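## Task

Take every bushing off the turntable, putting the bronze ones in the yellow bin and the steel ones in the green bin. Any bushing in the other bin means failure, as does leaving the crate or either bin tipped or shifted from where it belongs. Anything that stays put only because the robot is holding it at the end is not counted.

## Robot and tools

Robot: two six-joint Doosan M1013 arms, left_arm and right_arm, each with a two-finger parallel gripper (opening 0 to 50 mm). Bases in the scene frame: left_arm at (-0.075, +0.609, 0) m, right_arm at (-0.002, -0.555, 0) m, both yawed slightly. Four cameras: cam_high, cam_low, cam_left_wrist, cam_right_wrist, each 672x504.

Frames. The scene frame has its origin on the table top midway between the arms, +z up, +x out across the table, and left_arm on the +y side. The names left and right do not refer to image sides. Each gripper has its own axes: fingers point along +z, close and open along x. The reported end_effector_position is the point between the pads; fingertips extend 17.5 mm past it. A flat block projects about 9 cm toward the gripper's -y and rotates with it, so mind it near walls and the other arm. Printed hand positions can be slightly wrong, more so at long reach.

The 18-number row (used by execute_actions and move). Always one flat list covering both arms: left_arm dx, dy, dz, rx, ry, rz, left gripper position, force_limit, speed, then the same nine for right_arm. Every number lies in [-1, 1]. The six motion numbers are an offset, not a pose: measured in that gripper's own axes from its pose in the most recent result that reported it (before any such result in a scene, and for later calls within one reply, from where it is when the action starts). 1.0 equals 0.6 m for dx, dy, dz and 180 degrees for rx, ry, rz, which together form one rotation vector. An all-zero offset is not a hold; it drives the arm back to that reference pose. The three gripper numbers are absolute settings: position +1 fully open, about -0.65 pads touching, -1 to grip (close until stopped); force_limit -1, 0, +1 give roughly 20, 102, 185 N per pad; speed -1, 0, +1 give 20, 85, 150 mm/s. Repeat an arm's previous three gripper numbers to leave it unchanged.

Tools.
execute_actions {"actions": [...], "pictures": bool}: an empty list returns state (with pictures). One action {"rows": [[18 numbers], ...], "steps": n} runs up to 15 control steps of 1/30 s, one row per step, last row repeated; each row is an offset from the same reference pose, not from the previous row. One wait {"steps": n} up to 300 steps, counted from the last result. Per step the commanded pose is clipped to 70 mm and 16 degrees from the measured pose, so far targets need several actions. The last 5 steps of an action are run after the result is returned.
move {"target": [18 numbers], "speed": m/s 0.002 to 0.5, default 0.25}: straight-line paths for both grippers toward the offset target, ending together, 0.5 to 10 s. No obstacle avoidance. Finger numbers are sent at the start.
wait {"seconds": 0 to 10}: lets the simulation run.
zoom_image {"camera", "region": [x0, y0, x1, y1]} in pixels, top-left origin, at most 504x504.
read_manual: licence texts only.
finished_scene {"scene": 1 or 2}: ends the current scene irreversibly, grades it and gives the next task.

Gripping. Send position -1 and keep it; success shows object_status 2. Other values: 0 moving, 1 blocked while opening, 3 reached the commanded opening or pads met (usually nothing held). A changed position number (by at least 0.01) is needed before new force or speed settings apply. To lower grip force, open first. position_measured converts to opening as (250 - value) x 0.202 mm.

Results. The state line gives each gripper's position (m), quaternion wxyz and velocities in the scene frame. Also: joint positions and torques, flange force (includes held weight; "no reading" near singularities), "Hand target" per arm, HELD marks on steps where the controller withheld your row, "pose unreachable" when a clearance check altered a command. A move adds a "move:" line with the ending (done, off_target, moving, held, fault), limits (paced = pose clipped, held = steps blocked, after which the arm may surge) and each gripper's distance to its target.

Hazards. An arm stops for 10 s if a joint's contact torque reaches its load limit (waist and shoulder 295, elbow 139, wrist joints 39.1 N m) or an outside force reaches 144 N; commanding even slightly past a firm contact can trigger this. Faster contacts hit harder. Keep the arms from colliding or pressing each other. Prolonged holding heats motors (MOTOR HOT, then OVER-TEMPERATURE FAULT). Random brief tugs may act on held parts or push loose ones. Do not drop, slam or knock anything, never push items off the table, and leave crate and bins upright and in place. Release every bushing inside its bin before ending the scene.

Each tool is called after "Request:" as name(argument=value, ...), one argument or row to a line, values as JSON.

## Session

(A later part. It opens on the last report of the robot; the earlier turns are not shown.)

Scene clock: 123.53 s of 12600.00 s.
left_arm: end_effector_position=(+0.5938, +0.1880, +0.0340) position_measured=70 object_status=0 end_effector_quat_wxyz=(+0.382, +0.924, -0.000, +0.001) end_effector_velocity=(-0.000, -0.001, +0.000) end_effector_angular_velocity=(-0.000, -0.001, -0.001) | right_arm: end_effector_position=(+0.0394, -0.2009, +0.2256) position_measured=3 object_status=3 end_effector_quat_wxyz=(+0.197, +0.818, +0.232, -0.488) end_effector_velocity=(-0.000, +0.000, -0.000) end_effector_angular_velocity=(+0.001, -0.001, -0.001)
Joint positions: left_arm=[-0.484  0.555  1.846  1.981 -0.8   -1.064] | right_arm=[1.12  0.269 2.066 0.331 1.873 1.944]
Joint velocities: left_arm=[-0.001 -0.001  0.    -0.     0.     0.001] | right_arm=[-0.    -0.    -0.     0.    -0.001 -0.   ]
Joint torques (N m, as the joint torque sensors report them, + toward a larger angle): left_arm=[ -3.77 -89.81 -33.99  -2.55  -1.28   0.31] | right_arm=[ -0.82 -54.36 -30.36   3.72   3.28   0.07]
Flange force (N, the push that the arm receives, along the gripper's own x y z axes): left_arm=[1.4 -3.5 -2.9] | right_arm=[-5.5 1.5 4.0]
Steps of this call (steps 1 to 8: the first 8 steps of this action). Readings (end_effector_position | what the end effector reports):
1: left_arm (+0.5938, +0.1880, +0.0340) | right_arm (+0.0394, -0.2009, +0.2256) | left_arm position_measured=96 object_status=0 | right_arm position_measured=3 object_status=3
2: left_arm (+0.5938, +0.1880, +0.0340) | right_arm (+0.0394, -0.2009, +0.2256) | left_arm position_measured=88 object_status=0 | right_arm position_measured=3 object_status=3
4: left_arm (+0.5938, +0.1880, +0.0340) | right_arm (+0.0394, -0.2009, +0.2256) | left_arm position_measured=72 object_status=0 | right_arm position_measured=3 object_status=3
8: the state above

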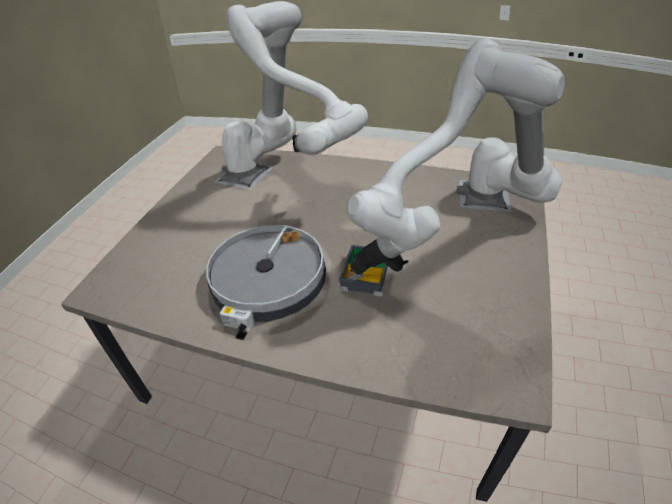

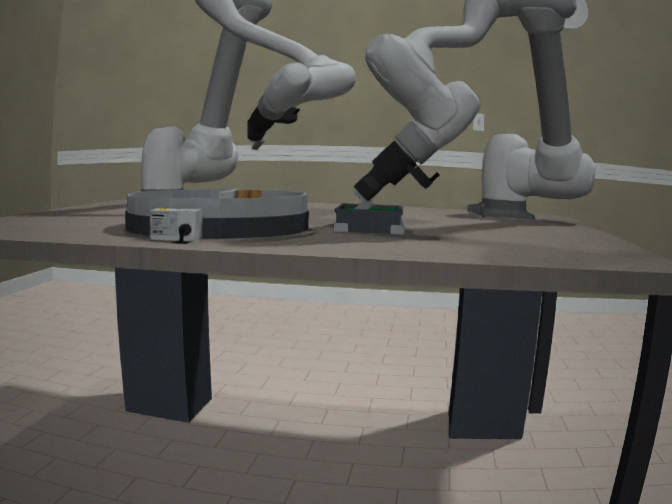

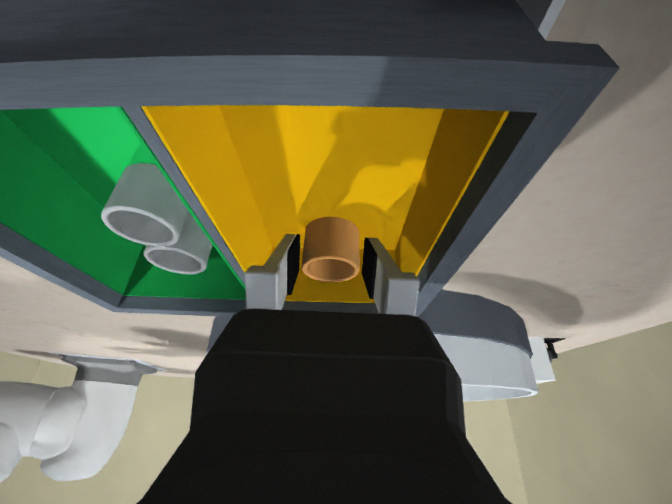

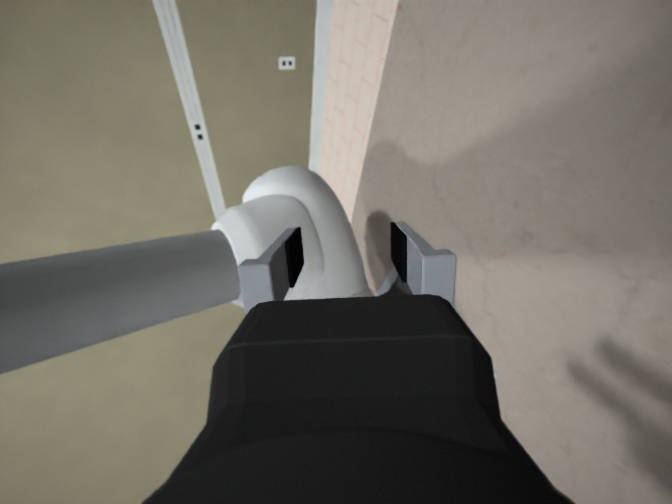

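Request:
move(
  target=[0, 0.11667, -0.11667, 0, 0, 0, 0.55, 0, -0.5, 0, 0, 0, 0, 0, 0, 1, 0, 0],
  speed=0.25,
)

Request:
move(
  target=[-0.16267, 0.30877, 0.36769, 0, 0, 0, -1, -0.5, 1, 0, 0, 0, 0, 0, 0, 1, 0, 0],
  speed=0.35,
)

Request:
zoom_image(
  camera="cam_low",
  region=[210, 150, 310, 210],
)

Request:
zoom_image(
  camera="cam_left_wrist",
  region=[250, 160, 430, 300],
)

Scene clock: 125.07 s of 12600.00 s.
left_arm: end_effector_position=(+0.5937, +0.1880, +0.1330) position_measured=70 object_status=3 end_effector_quat_wxyz=(+0.382, +0.924, -0.000, +0.001) end_effector_velocity=(-0.001, -0.001, -0.000) end_effector_angular_velocity=(+0.001, +0.001, -0.001) | right_arm: end_effector_position=(+0.0394, -0.2009, +0.2256) position_measured=3 object_status=3 end_effector_quat_wxyz=(+0.197, +0.818, +0.232, -0.488) end_effector_velocity=(+0.000, -0.000, +0.000) end_effector_angular_velocity=(+0.001, -0.001, +0.001)
Joint positions: left_arm=[-0.484  0.442  1.798  2.111 -0.874 -1.256] | right_arm=[1.12  0.269 2.066 0.331 1.873 1.944]
Joint velocities: left_arm=[-0.001  0.    -0.     0.001 -0.    -0.001] | right_arm=[ 0.    -0.001  0.    -0.001 -0.    -0.   ]
Joint torques (N m, as the joint torque sensors report them, + toward a larger angle): left_arm=[ -3.3  -83.93 -37.97  -3.38  -0.67   0.41] | right_arm=[  0.1  -53.62 -30.36   3.6    3.44  -0.16]
Flange force (N, the push that the arm receives, along the gripper's own x y z axes): left_arm=[2.4 -3.5 -1.8] | right_arm=[-7.1 3.3 4.2]
Hand target (left_arm): +0.594, +0.188, +0.133; +0.382, +0.924, -0.000, +0.001
Hand target (right_arm): +0.039, -0.201, +0.226; +0.197, +0.818, +0.232, -0.488
Off your previous action's commanded pose (left_arm): 0.000 m, 0 deg at its last step (step 5 of this call).
Off your previous action's commanded pose (right_arm): 0.000 m, 0 deg at its last step (step 5 of this call).
Off the commanded pose (left_arm): 0.000 m, 0 deg.
Off the commanded pose (right_arm): 0.000 m, 0 deg.
Kept back: nothing.
move: done

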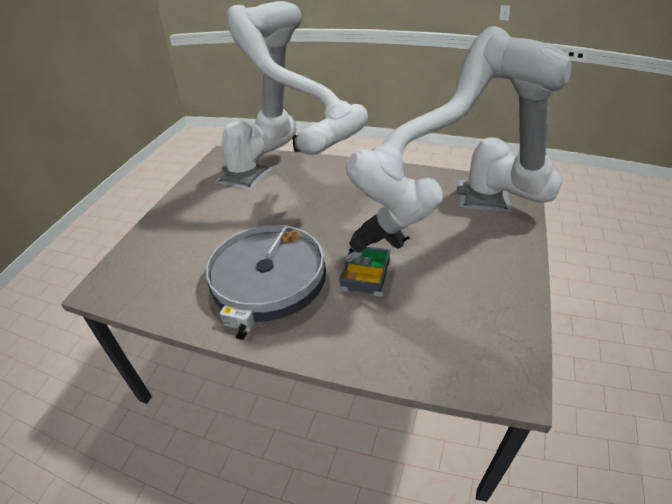

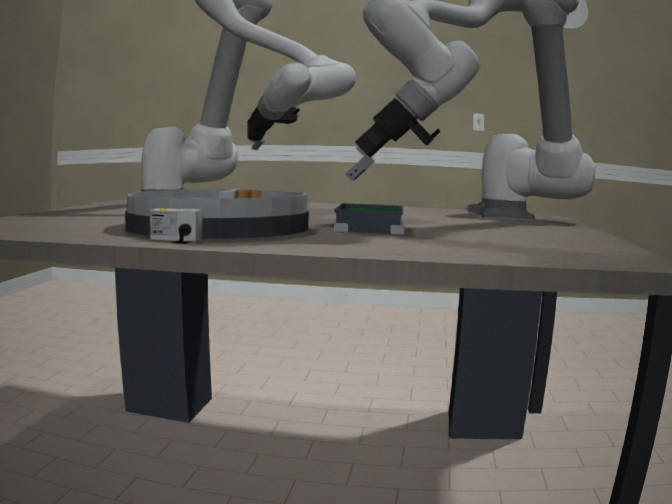

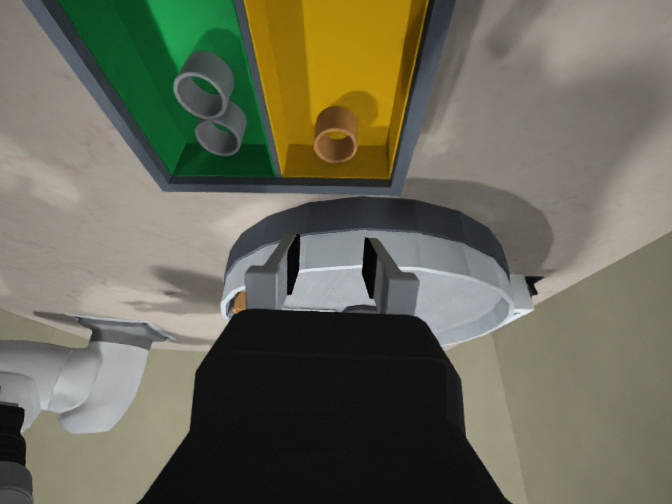

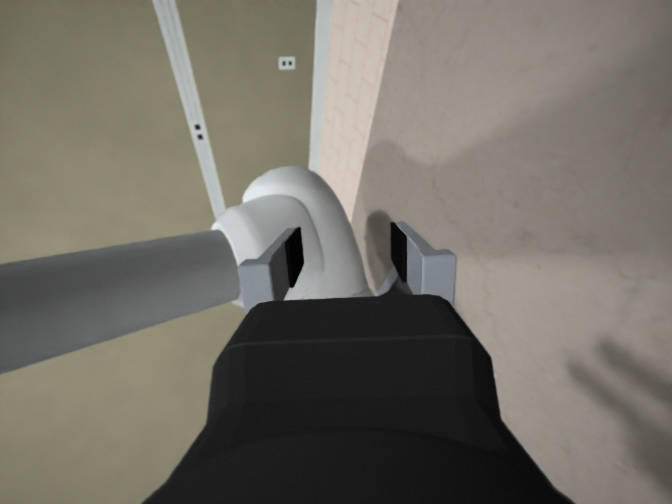

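Scene clock: 126.40 s of 12600.00 s.
left_arm: end_effector_position=(+0.4961, -0.0991, +0.1081) position_measured=252 object_status=3 end_effector_quat_wxyz=(+0.383, +0.924, +0.000, +0.001) end_effector_velocity=(+0.001, -0.000, -0.002) end_effector_angular_velocity=(+0.002, +0.000, -0.000) | right_arm: end_effector_position=(+0.0394, -0.2009, +0.2256) position_measured=3 object_status=3 end_effector_quat_wxyz=(+0.197, +0.818, +0.232, -0.488) end_effector_velocity=(+0.000, -0.000, -0.000) end_effector_angular_velocity=(-0.002, +0.001, +0.000)
Joint positions: left_arm=[-0.887  0.547  1.681  2.042 -0.601 -1.499] | right_arm=[1.12  0.269 2.066 0.331 1.873 1.944]
Joint velocities: left_arm=[ 0.     0.003 -0.002  0.001  0.     0.   ] | right_arm=[ 0.     0.001 -0.    -0.     0.     0.   ]
Joint torques (N m, as the joint torque sensors report them, + toward a larger angle): left_arm=[ -3.04 -96.15 -40.29  -2.89  -0.36   0.11] | right_arm=[  0.08 -53.07 -30.47   3.64   3.48   0.08]
Flange force (N, the push that the arm receives, along the gripper's own x y z axes): left_arm=[2.8 -4.9 0.9] | right_arm=[-6.3 3.7 4.5]
Hand target (left_arm): +0.496, -0.099, +0.108; +0.383, +0.924, +0.000, +0.001
Hand target (right_arm): +0.039, -0.201, +0.226; +0.197, +0.818, +0.232, -0.488
Off the commanded pose (left_arm): 0.000 m, 0 deg.
Off the commanded pose (right_arm): 0.000 m, 0 deg.
Kept back: nothing.
move: done

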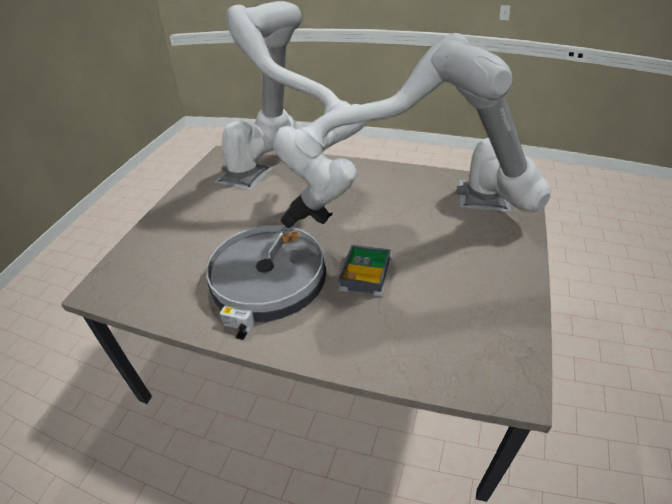

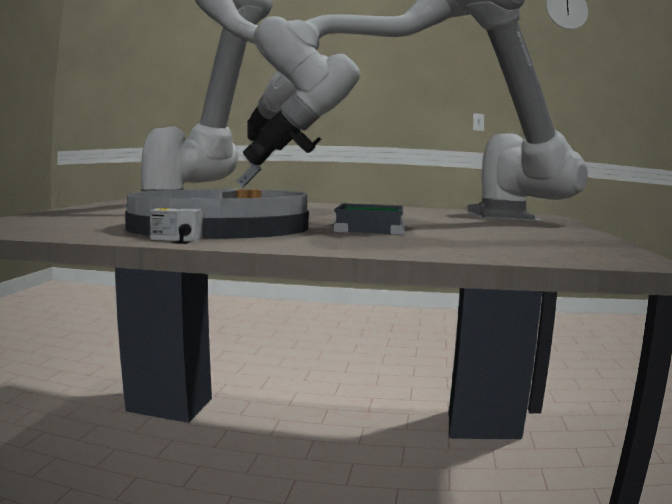

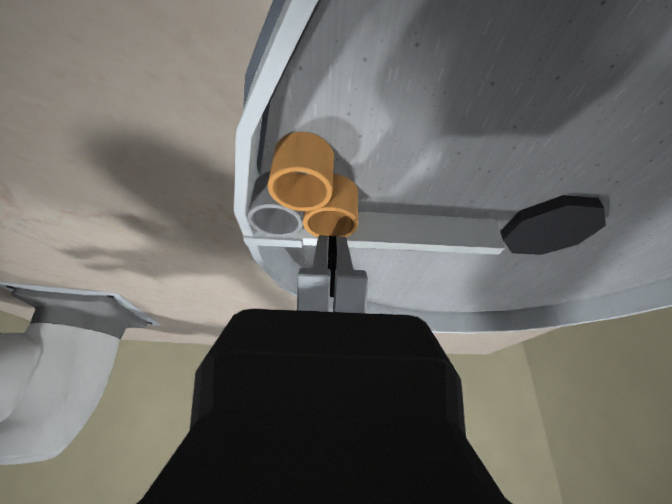

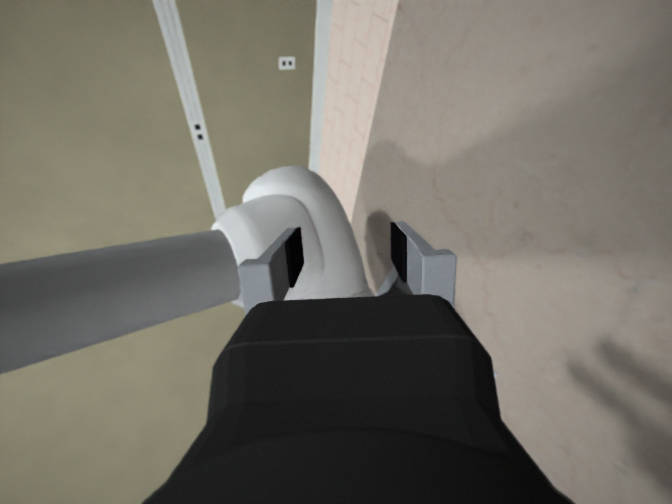

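Region (210, 150, 310, 210) of cam_low's 672x504 image, scaled by 5.040, with more detail than that image has; it fills the top 302 rows of this view, and the rest is white.

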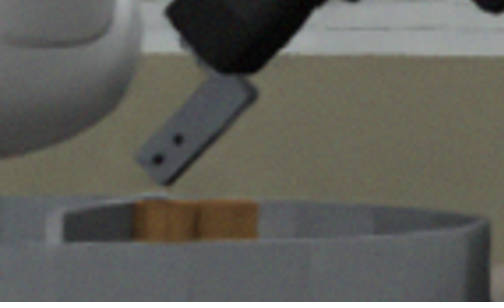

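Region (250, 160, 430, 300) of cam_left_wrist's 672x504 image, scaled by 2.800, with more detail than that image has.

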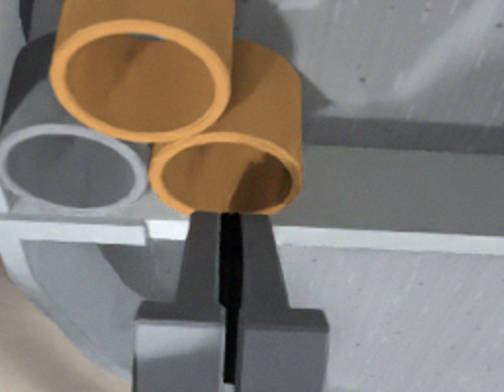

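Request:
move(
  target=[-0.00233, -0.01662, 0.01662, 0, 0, 0, -1, -0.5, 1, 0, 0, 0, 0, 0, 0, 1, 0, 0],
  speed=0.025,
)

Request:
move(
  target=[0.11133, 0, 0, 0, 0, 0, -1, -0.5, 1, 0, 0, 0, 0, 0, 0, 1, 0, 0],
  speed=0.08,
)

Request:
execute_actions(
  actions=[
    {"rows": [[0,0.00259,-0.00259,0,0,0,-1,-0.5,1,0,0,0,0,0,0,1,0,0],[0,0.00518,-0.00518,0,0,0,-1,-0.5,1,0,0,0,0,0,0,1,0,0],[0,0.00778,-0.00778,0,0,0,-1,-0.5,1,0,0,0,0,0,0,1,0,0],[0,0.01037,-0.01037,0,0,0,-1,-0.5,1,0,0,0,0,0,0,1,0,0],[0,0.01296,-0.01296,0,0,0,-1,-0.5,1,0,0,0,0,0,0,1,0,0],[0,0.01296,-0.01296,0,0,0,-1,-0.5,1,0,0,0,0,0,0,1,0,0],[0,0.01296,-0.01296,0,0,0,-1,-0.5,1,0,0,0,0,0,0,1,0,0],[0,0.01296,-0.01296,0,0,0,-1,-0.5,1,0,0,0,0,0,0,1,0,0],[-0.00222,0.011,-0.01493,0,0,0,1,0,1,0,0,0,0,0,0,1,0,0],[-0.00444,0.00903,-0.01689,0,0,0,1,0,1,0,0,0,0,0,0,1,0,0],[-0.00667,0.00707,-0.01886,0,0,0,1,0,1,0,0,0,0,0,0,1,0,0]], "steps": 15},
  ],
)

Request:
execute_actions(
  actions=[
    {"rows": [[0,0,0,0,0,0,1,0,1,0,0,0,0,0,0,1,0,0],[0,0,0,0,0,0,1,0,1,0,0,0,0,0,0,1,0,0],[0,0,0,0,0,0,1,0,1,0,0,0,0,0,0,1,0,0],[0,-0.00511,0.00511,0,0,0,1,0,1,0,0,0,0,0,0,1,0,0],[0,-0.01021,0.01021,0,0,0,1,0,1,0,0,0,0,0,0,1,0,0],[0,-0.01532,0.01532,0,0,0,1,0,1,0,0,0,0,0,0,1,0,0],[0,-0.02043,0.02043,0,0,0,1,0,1,0,0,0,0,0,0,1,0,0],[0,-0.02553,0.02553,0,0,0,1,0,1,0,0,0,0,0,0,1,0,0],[0,-0.03064,0.03064,0,0,0,1,0,1,0,0,0,0,0,0,1,0,0]], "steps": 15},
  ],
)

Request:
execute_actions(
  actions=[
    {"rows": [[0,0,0,0,0,0,-1,0,0,0,0,0,0,0,0,1,0,0]], "steps": 15},
  ],
  pictures=true,
)

Request:
move(
  target=[0.04583, -0.16263, -0.29463, 0, 0, 0, -1, 0, 0, 0, 0, 0, 0, 0, 0, 1, 0, 0],
  speed=0.3,
)

Request:
move(
  target=[0.01583, -0.20742, -0.07778, 0, 0, 0, -1, 0, 0, 0, 0, 0, 0, 0, 0, 1, 0, 0],
  speed=0.25,
)

Request:
zoom_image(
  camera="cam_left_wrist",
  region=[200, 110, 460, 310],
)

Scene clock: 128.77 s of 12600.00 s.
left_arm: end_effector_position=(+0.4947, -0.0991, +0.0940) position_measured=252 object_status=3 end_effector_quat_wxyz=(+0.383, +0.924, +0.000, +0.001) end_effector_velocity=(+0.000, -0.000, +0.001) end_effector_angular_velocity=(-0.001, -0.002, -0.001) | right_arm: end_effector_position=(+0.0394, -0.2009, +0.2256) position_measured=3 object_status=3 end_effector_quat_wxyz=(+0.197, +0.818, +0.232, -0.488) end_effector_velocity=(-0.000, -0.000, +0.001) end_effector_angular_velocity=(+0.002, -0.002, +0.001)
Joint positions: left_arm=[-0.889  0.56   1.691  2.012 -0.59  -1.464] | right_arm=[1.12  0.269 2.066 0.331 1.873 1.944]
Joint velocities: left_arm=[-0.    -0.001  0.    -0.002  0.     0.003] | right_arm=[ 0.    -0.002  0.    -0.001 -0.    -0.   ]
Joint torques (N m, as the joint torque sensors report them, + toward a larger angle): left_arm=[ -2.72 -95.63 -39.53  -2.62  -0.56   0.33] | right_arm=[ -1.55 -53.5  -30.24   3.45   3.29  -0.02]
Flange force (N, the push that the arm receives, along the gripper's own x y z axes): left_arm=[1.2 -3.2 -1.5] | right_arm=[-8.1 0.6 4.8]
Hand target (left_arm): +0.495, -0.099, +0.094; +0.383, +0.924, +0.000, +0.001
Hand target (right_arm): +0.039, -0.201, +0.226; +0.197, +0.818, +0.232, -0.488
Off the commanded pose (left_arm): 0.000 m, 0 deg.
Off the commanded pose (right_arm): 0.000 m, 0 deg.
Kept back: nothing.
move: done

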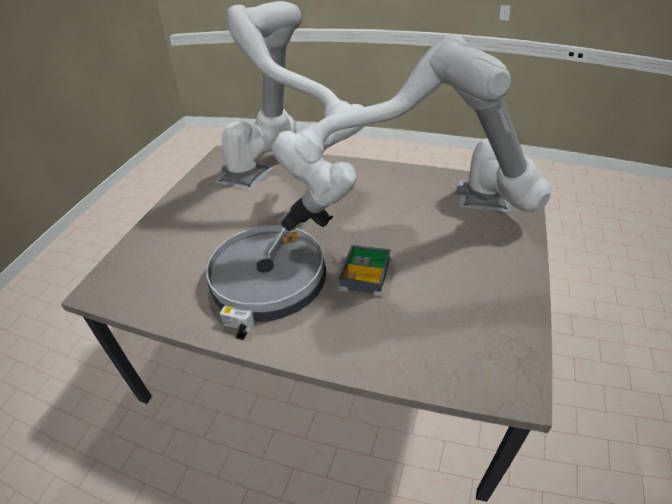

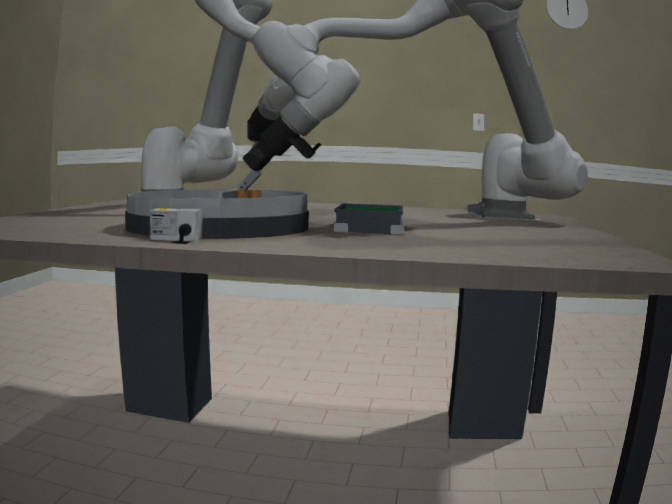

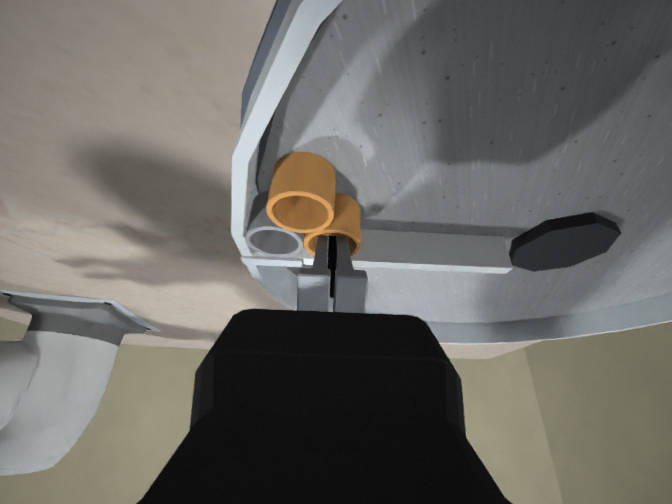

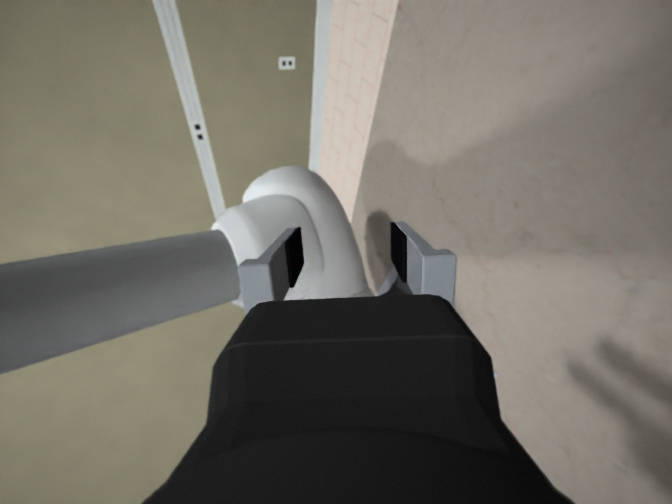

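Scene clock: 129.93 s of 12600.00 s.
left_arm: end_effector_position=(+0.5615, -0.0991, +0.0941) position_measured=252 object_status=3 end_effector_quat_wxyz=(+0.383, +0.924, +0.000, +0.001) end_effector_velocity=(-0.001, -0.000, -0.000) end_effector_angular_velocity=(+0.001, +0.001, -0.001) | right_arm: end_effector_position=(+0.0394, -0.2009, +0.2256) position_measured=3 object_status=3 end_effector_quat_wxyz=(+0.197, +0.818, +0.232, -0.488) end_effector_velocity=(-0.000, -0.000, +0.000) end_effector_angular_velocity=(-0.000, -0.000, +0.000)
Joint positions: left_arm=[-0.831  0.625  1.574  2.081 -0.654 -1.506] | right_arm=[1.12  0.269 2.066 0.331 1.873 1.944]
Joint velocities: left_arm=[-0.001  0.     0.001  0.001 -0.    -0.001] | right_arm=[ 0. -0. -0. -0.  0. -0.]
Joint torques (N m, as the joint torque sensors report them, + toward a larger angle): left_arm=[  -2.15 -102.2   -40.21   -3.05   -0.1     0.33] | right_arm=[ -0.19 -54.8  -30.     3.56   3.46   0.03]
Flange force (N, the push that the arm receives, along the gripper's own x y z axes): left_arm=[0.9 -2.4 -0.7] | right_arm=[-4.3 1.7 3.0]
Hand target (left_arm): +0.562, -0.099, +0.094; +0.383, +0.924, +0.000, +0.001
Hand target (right_arm): +0.039, -0.201, +0.226; +0.197, +0.818, +0.232, -0.488
Off the commanded pose (left_arm): 0.000 m, 0 deg.
Off the commanded pose (right_arm): 0.000 m, 0 deg.
Kept back: nothing.
move: done

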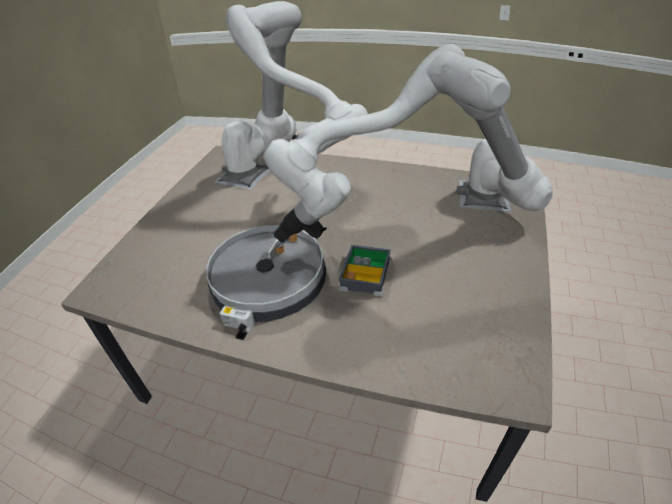

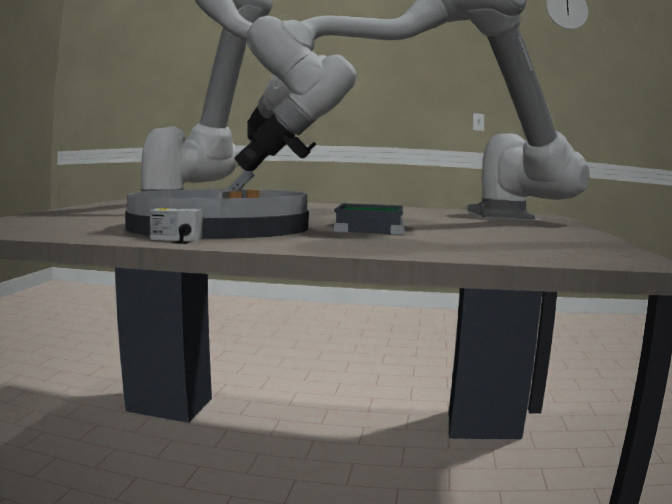

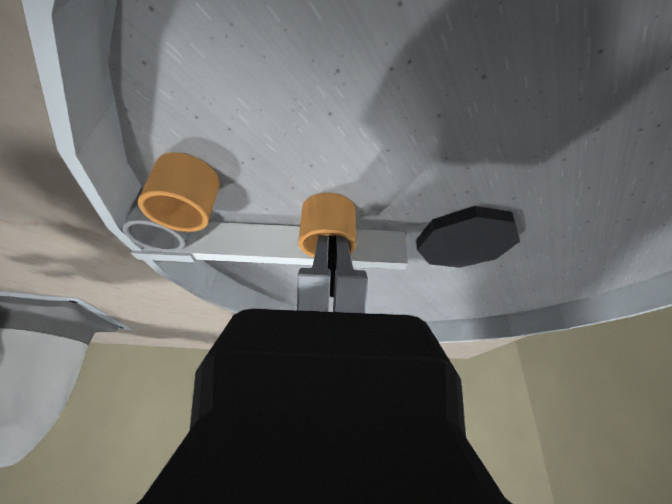

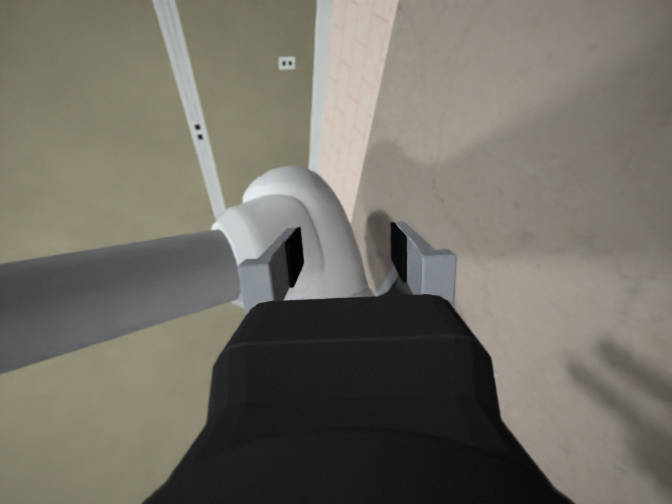

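Scene clock: 130.27 s of 12600.00 s.
left_arm: end_effector_position=(+0.5611, -0.0985, +0.1052) position_measured=216 object_status=0 end_effector_quat_wxyz=(+0.383, +0.924, -0.000, +0.001) end_effector_velocity=(-0.024, +0.026, +0.006) end_effector_angular_velocity=(+0.002, -0.003, -0.015) | right_arm: end_effector_position=(+0.0394, -0.2009, +0.2256) position_measured=3 object_status=3 end_effector_quat_wxyz=(+0.197, +0.818, +0.232, -0.488) end_effector_velocity=(+0.000, -0.000, -0.000) end_effector_angular_velocity=(-0.001, -0.000, +0.000)
Joint positions: left_arm=[-0.831  0.614  1.57   2.098 -0.662 -1.527] | right_arm=[1.12  0.269 2.066 0.331 1.873 1.944]
Joint velocities: left_arm=[ 0.006 -0.05   0.074 -0.024 -0.     0.049] | right_arm=[-0.     0.     0.    -0.001 -0.    -0.   ]
Joint torques (N m, as the joint torque sensors report them, + toward a larger angle): left_arm=[  -1.02 -110.01  -39.81   -3.34   -0.47    0.1 ] | right_arm=[ -0.57 -53.59 -30.56   3.68   3.55  -0.2 ]
Flange force (N, the push that the arm receives, along the gripper's own x y z axes): left_arm=[2.0 -4.6 0.4] | right_arm=[-6.4 2.2 5.0]
Steps of this call (steps 1 to 10: the first 10 steps of this action). Readings (end_effector_position | what the end effector reports):
1: left_arm (+0.5615, -0.0991, +0.0941) | right_arm (+0.0394, -0.2009, +0.2256) | left_arm position_measured=252 object_status=3 | right_arm position_measured=3 object_status=3
2: left_arm (+0.5615, -0.0990, +0.0947) | right_arm (+0.0394, -0.2009, +0.2256) | left_arm position_measured=252 object_status=3 | right_arm position_measured=3 object_status=3
4: left_arm (+0.5615, -0.0991, +0.0983) | right_arm (+0.0394, -0.2009, +0.2256) | left_arm position_measured=252 object_status=3 | right_arm position_measured=3 object_status=3
8: left_arm (+0.5615, -0.0991, +0.1047) | right_arm (+0.0394, -0.2009, +0.2256) | left_arm position_measured=252 object_status=3 | right_arm position_measured=3 object_status=3
10: the state above

Scene clock: 130.77 s of 12600.00 s.
left_arm: end_effector_position=(+0.5577, -0.0941, +0.0846) position_measured=3 object_status=0 end_effector_quat_wxyz=(+0.382, +0.924, +0.000, +0.001) end_effector_velocity=(-0.001, -0.001, -0.116) end_effector_angular_velocity=(+0.003, +0.002, -0.001) | right_arm: end_effector_position=(+0.0394, -0.2009, +0.2256) position_measured=3 object_status=3 end_effector_quat_wxyz=(+0.197, +0.818, +0.232, -0.488) end_effector_velocity=(+0.000, +0.000, -0.001) end_effector_angular_velocity=(-0.001, +0.001, +0.000)
Joint positions: left_arm=[-0.83   0.626  1.593  2.06  -0.646 -1.478] | right_arm=[1.12  0.269 2.066 0.331 1.873 1.944]
Joint velocities: left_arm=[-0.001  0.114  0.053 -0.191  0.078  0.239] | right_arm=[-0.     0.002 -0.    -0.    -0.     0.   ]
Joint torques (N m, as the joint torque sensors report them, + toward a larger angle): left_arm=[  -4.06 -100.27  -41.42   -2.61    0.01    0.49] | right_arm=[ -2.1  -52.92 -30.39   3.66   3.33  -0.13]
Flange force (N, the push that the arm receives, along the gripper's own x y z axes): left_arm=[-2.3 -4.8 -5.4] | right_arm=[-7.8 0.1 5.4]
Off your previous action's commanded pose (left_arm): 0.000 m, 0 deg at its last step (step 5 of this call).
Off your previous action's commanded pose (right_arm): 0.000 m, 0 deg at its last step (step 5 of this call).
Steps of this call (steps 1 to 5: the last 5 steps of your previous action; steps 6 to 15: the first 10 steps of this action, its rows measured from where the robot was after step 5). Readings (end_effector_position | what the end effector reports):
5: left_arm (+0.5576, -0.0943, +0.1052) | right_arm (+0.0394, -0.2009, +0.2256) | left_arm position_measured=93 object_status=0 | right_arm position_measured=3 object_status=3
6: left_arm (+0.5576, -0.0942, +0.1051) | right_arm (+0.0394, -0.2009, +0.2256) | left_arm position_measured=68 object_status=0 | right_arm position_measured=3 object_status=3
7: left_arm (+0.5576, -0.0942, +0.1051) | right_arm (+0.0394, -0.2009, +0.2256) | left_arm position_measured=43 object_status=0 | right_arm position_measured=3 object_status=3
9: left_arm (+0.5576, -0.0942, +0.1051) | right_arm (+0.0394, -0.2009, +0.2256) | left_arm position_measured=4 object_status=0 | right_arm position_measured=3 object_status=3
13: left_arm (+0.5577, -0.0941, +0.0930) | right_arm (+0.0394, -0.2009, +0.2256) | left_arm position_measured=3 object_status=0 | right_arm position_measured=3 object_status=3
15: the state above

Scene clock: 131.27 s of 12600.00 s.
left_arm: end_effector_position=(+0.5577, -0.0943, +0.0793) position_measured=100 object_status=0 end_effector_quat_wxyz=(+0.383, +0.924, +0.000, +0.001) end_effector_velocity=(+0.001, +0.000, -0.001) end_effector_angular_velocity=(+0.000, +0.002, +0.003) | right_arm: end_effector_position=(+0.0394, -0.2009, +0.2256) position_measured=3 object_status=3 end_effector_quat_wxyz=(+0.197, +0.818, +0.232, -0.488) end_effector_velocity=(+0.000, -0.001, +0.000) end_effector_angular_velocity=(-0.000, -0.002, +0.002)
Joint positions: left_arm=[-0.83   0.631  1.596  2.049 -0.642 -1.465] | right_arm=[1.12  0.269 2.066 0.331 1.873 1.944]
Joint velocities: left_arm=[ 0.001  0.002 -0.001 -0.     0.    -0.002] | right_arm=[ 0.    -0.001 -0.    -0.002  0.    -0.   ]
Joint torques (N m, as the joint torque sensors report them, + toward a larger angle): left_arm=[  -4.84 -101.97  -38.74   -2.81   -0.49    0.19] | right_arm=[ -1.71 -53.99 -29.89   3.68   3.63  -0.04]
Flange force (N, the push that the arm receives, along the gripper's own x y z axes): left_arm=[4.6 -4.0 -1.0] | right_arm=[-6.1 -0.2 4.3]
Off your previous action's commanded pose (left_arm): 0.000 m, 0 deg at its last step (step 5 of this call).
Off your previous action's commanded pose (right_arm): 0.000 m, 0 deg at its last step (step 5 of this call).
Steps of this call (steps 1 to 5: the last 5 steps of your previous action; steps 6 to 15: the first 10 steps of this action, its rows measured from where the robot was after step 5). Readings (end_effector_position | what the end effector reports):
5: left_arm (+0.5577, -0.0943, +0.0793) | right_arm (+0.0394, -0.2009, +0.2256) | left_arm position_measured=3 object_status=3 | right_arm position_measured=3 object_status=3
6: left_arm (+0.5577, -0.0943, +0.0793) | right_arm (+0.0394, -0.2009, +0.2256) | left_arm position_measured=10 object_status=0 | right_arm position_measured=3 object_status=3
7: left_arm (+0.5577, -0.0943, +0.0793) | right_arm (+0.0394, -0.2009, +0.2256) | left_arm position_measured=24 object_status=0 | right_arm position_measured=3 object_status=3
9: left_arm (+0.5577, -0.0943, +0.0793) | right_arm (+0.0394, -0.2009, +0.2256) | left_arm position_measured=52 object_status=0 | right_arm position_measured=3 object_status=3
13: left_arm (+0.5577, -0.0943, +0.0793) | right_arm (+0.0394, -0.2009, +0.2256) | left_arm position_measured=100 object_status=0 | right_arm position_measured=3 object_status=3
15: the state above

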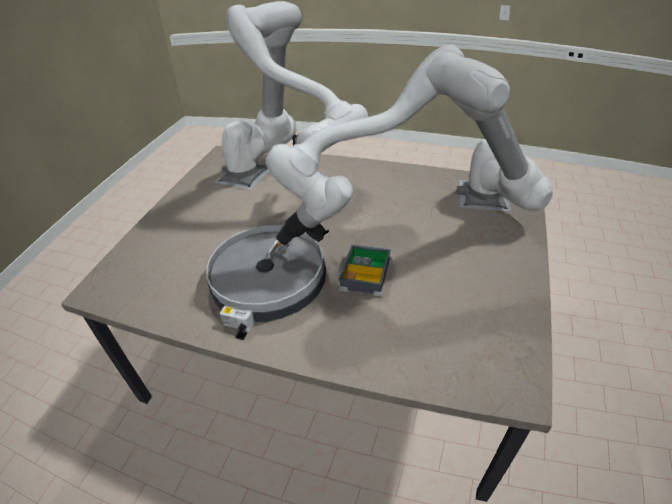

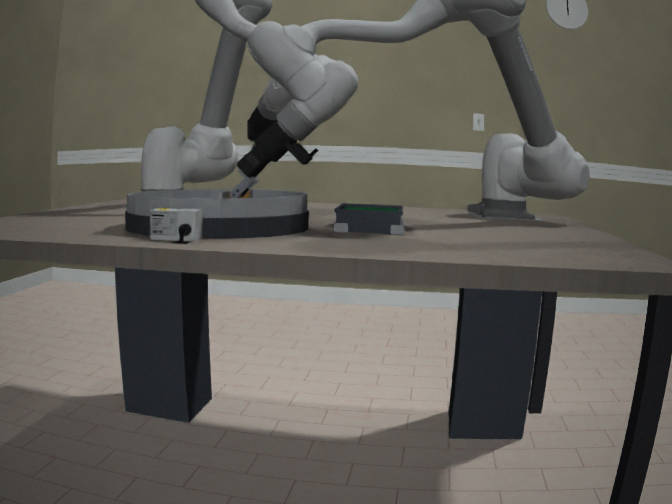

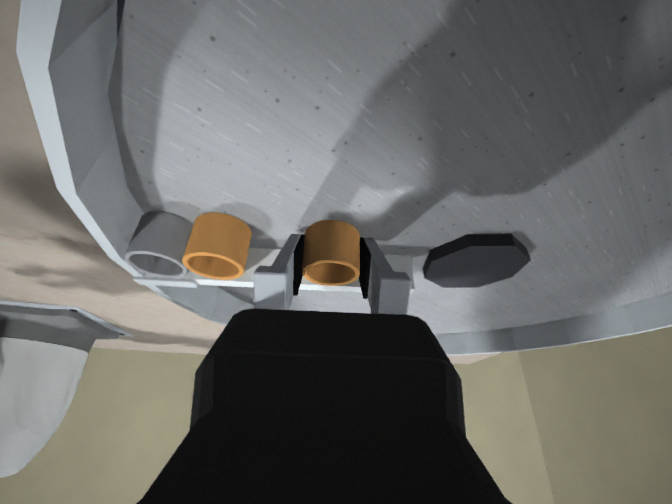

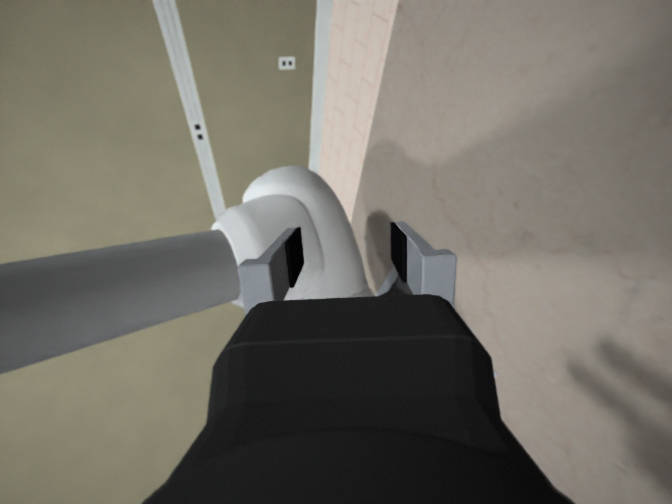

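Scene clock: 132.60 s of 12600.00 s.
left_arm: end_effector_position=(+0.5851, +0.0998, +0.1351) position_measured=100 object_status=2 end_effector_quat_wxyz=(+0.383, +0.924, -0.000, +0.001) end_effector_velocity=(+0.001, +0.001, +0.001) end_effector_angular_velocity=(-0.000, -0.000, +0.001) | right_arm: end_effector_position=(+0.0394, -0.2009, +0.2256) position_measured=3 object_status=3 end_effector_quat_wxyz=(+0.197, +0.818, +0.232, -0.488) end_effector_velocity=(+0.000, -0.000, +0.001) end_effector_angular_velocity=(+0.002, -0.002, +0.000)
Joint positions: left_arm=[-0.601  0.473  1.744  2.099 -0.806 -1.347] | right_arm=[1.12  0.269 2.066 0.331 1.873 1.944]
Joint velocities: left_arm=[ 0.002 -0.001  0.     0.    -0.     0.   ] | right_arm=[-0.    -0.002 -0.    -0.     0.    -0.   ]
Joint torques (N m, as the joint torque sensors report them, + toward a larger angle): left_arm=[ -0.63 -86.59 -39.35  -3.42  -0.69   0.32] | right_arm=[ -1.26 -53.54 -30.28   3.68   3.44   0.07]
Flange force (N, the push that the arm receives, along the gripper's own x y z axes): left_arm=[-1.5 -1.2 -0.8] | right_arm=[-7.4 1.4 4.8]
Hand target (left_arm): +0.585, +0.100, +0.135; +0.383, +0.924, -0.000, +0.001
Hand target (right_arm): +0.039, -0.201, +0.226; +0.197, +0.818, +0.232, -0.488
Off your previous action's commanded pose (left_arm): 0.000 m, 0 deg at its last step (step 5 of this call).
Off your previous action's commanded pose (right_arm): 0.000 m, 0 deg at its last step (step 5 of this call).
Off the commanded pose (left_arm): 0.000 m, 0 deg.
Off the commanded pose (right_arm): 0.000 m, 0 deg.
Kept back: nothing.
move: done

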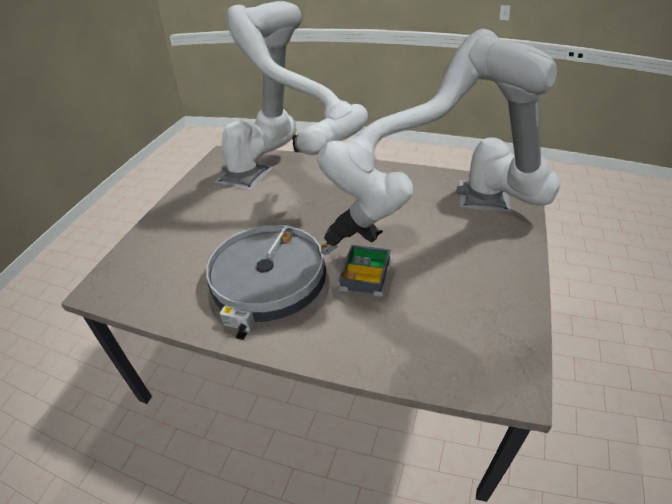

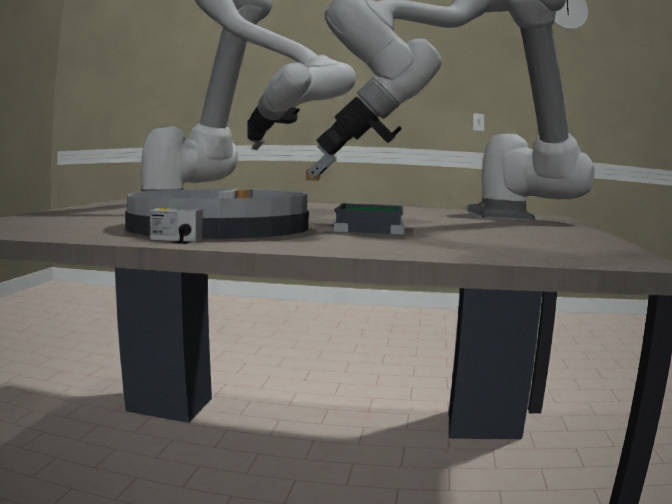

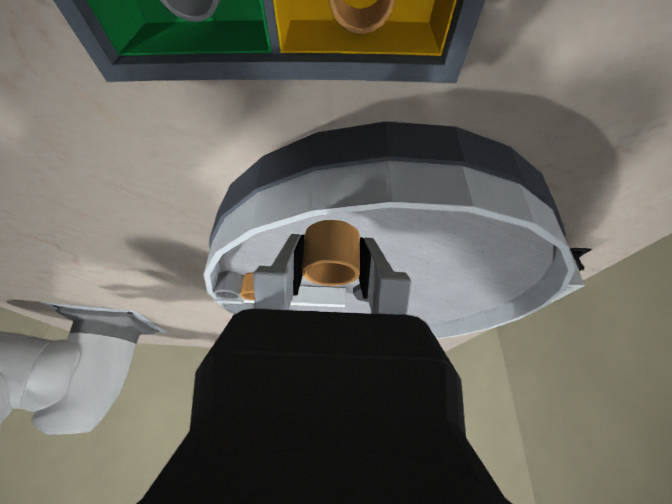

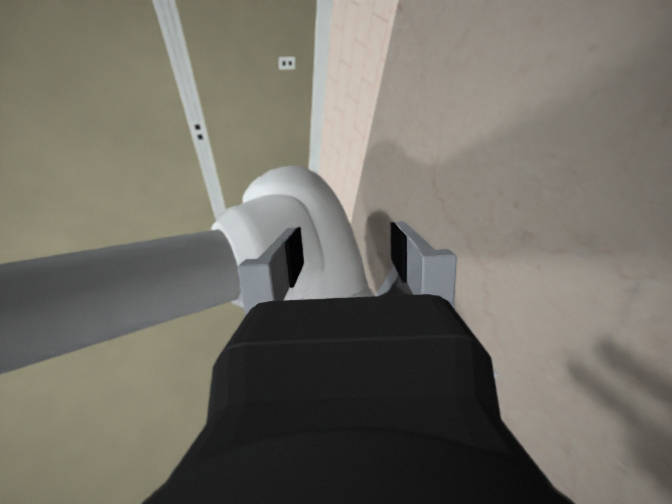

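Scene clock: 133.53 s of 12600.00 s.
left_arm: end_effector_position=(+0.5947, +0.2208, +0.0801) position_measured=100 object_status=2 end_effector_quat_wxyz=(+0.382, +0.924, -0.000, +0.001) end_effector_velocity=(+0.001, +0.001, +0.001) end_effector_angular_velocity=(-0.001, -0.002, +0.001) | right_arm: end_effector_position=(+0.0394, -0.2009, +0.2256) position_measured=3 object_status=3 end_effector_quat_wxyz=(+0.197, +0.818, +0.232, -0.488) end_effector_velocity=(-0.000, -0.000, +0.000) end_effector_angular_velocity=(+0.000, +0.000, -0.000)
Joint positions: left_arm=[-0.44   0.489  1.846  2.056 -0.857 -1.126] | right_arm=[1.12  0.269 2.066 0.331 1.873 1.944]
Joint velocities: left_arm=[ 0.002 -0.001 -0.001 -0.    -0.     0.001] | right_arm=[-0. -0. -0.  0.  0.  0.]
Joint torques (N m, as the joint torque sensors report them, + toward a larger angle): left_arm=[ -4.47 -86.9  -35.63  -2.97  -1.45   0.06] | right_arm=[ -0.52 -54.09 -30.27   3.63   3.26  -0.06]
Flange force (N, the push that the arm receives, along the gripper's own x y z axes): left_arm=[3.0 -5.9 -1.7] | right_arm=[-5.7 1.9 3.7]
Hand target (left_arm): +0.595, +0.221, +0.080; +0.382, +0.924, -0.000, +0.001
Hand target (right_arm): +0.039, -0.201, +0.226; +0.197, +0.818, +0.232, -0.488
Off the commanded pose (left_arm): 0.000 m, 0 deg.
Off the commanded pose (right_arm): 0.000 m, 0 deg.
Kept back: nothing.
move: done

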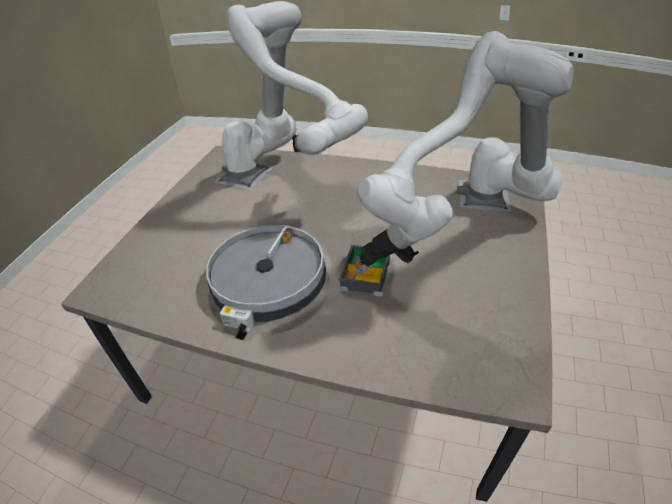

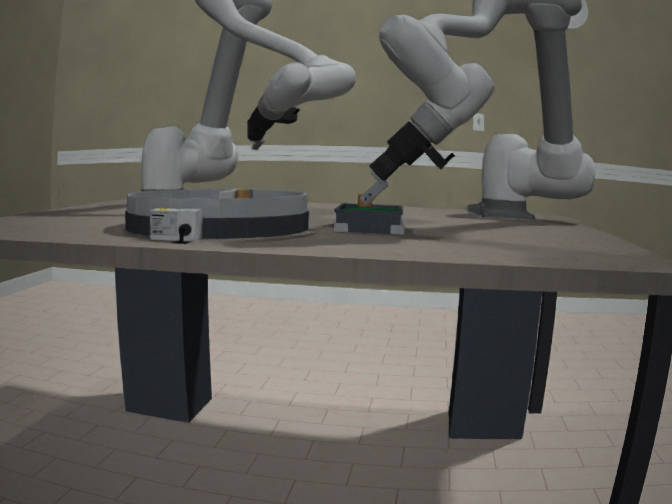

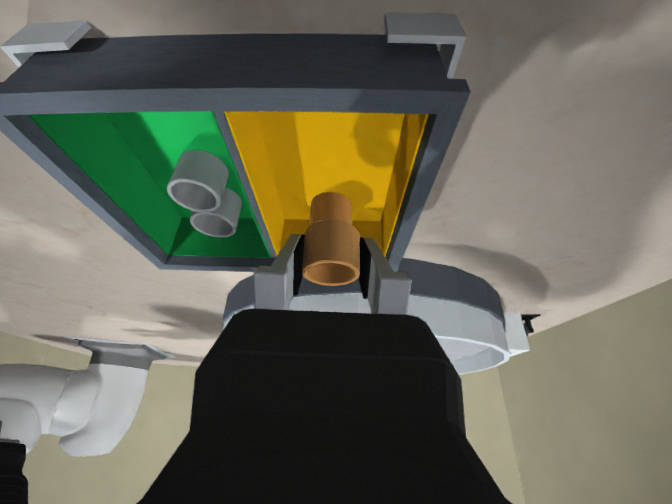

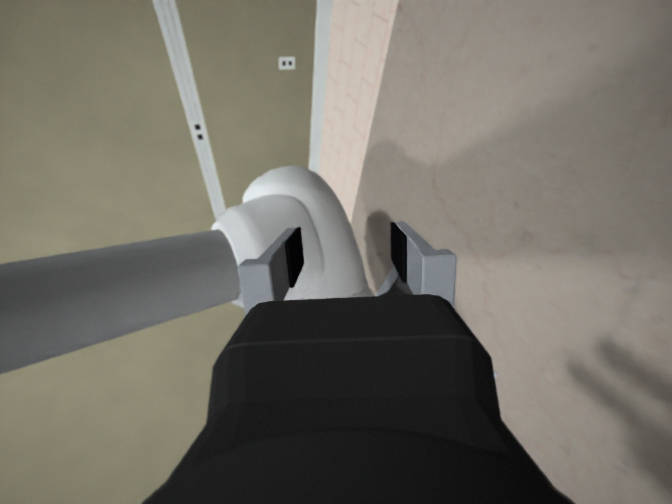

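Region (200, 110, 460, 310) of cam_left_wrist's 672x504 image, scaled by 1.938, with more detail than that image has; it fills the top 388 rows of this view, and the rest is white.

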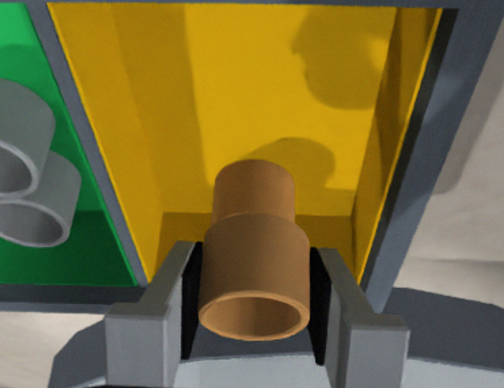

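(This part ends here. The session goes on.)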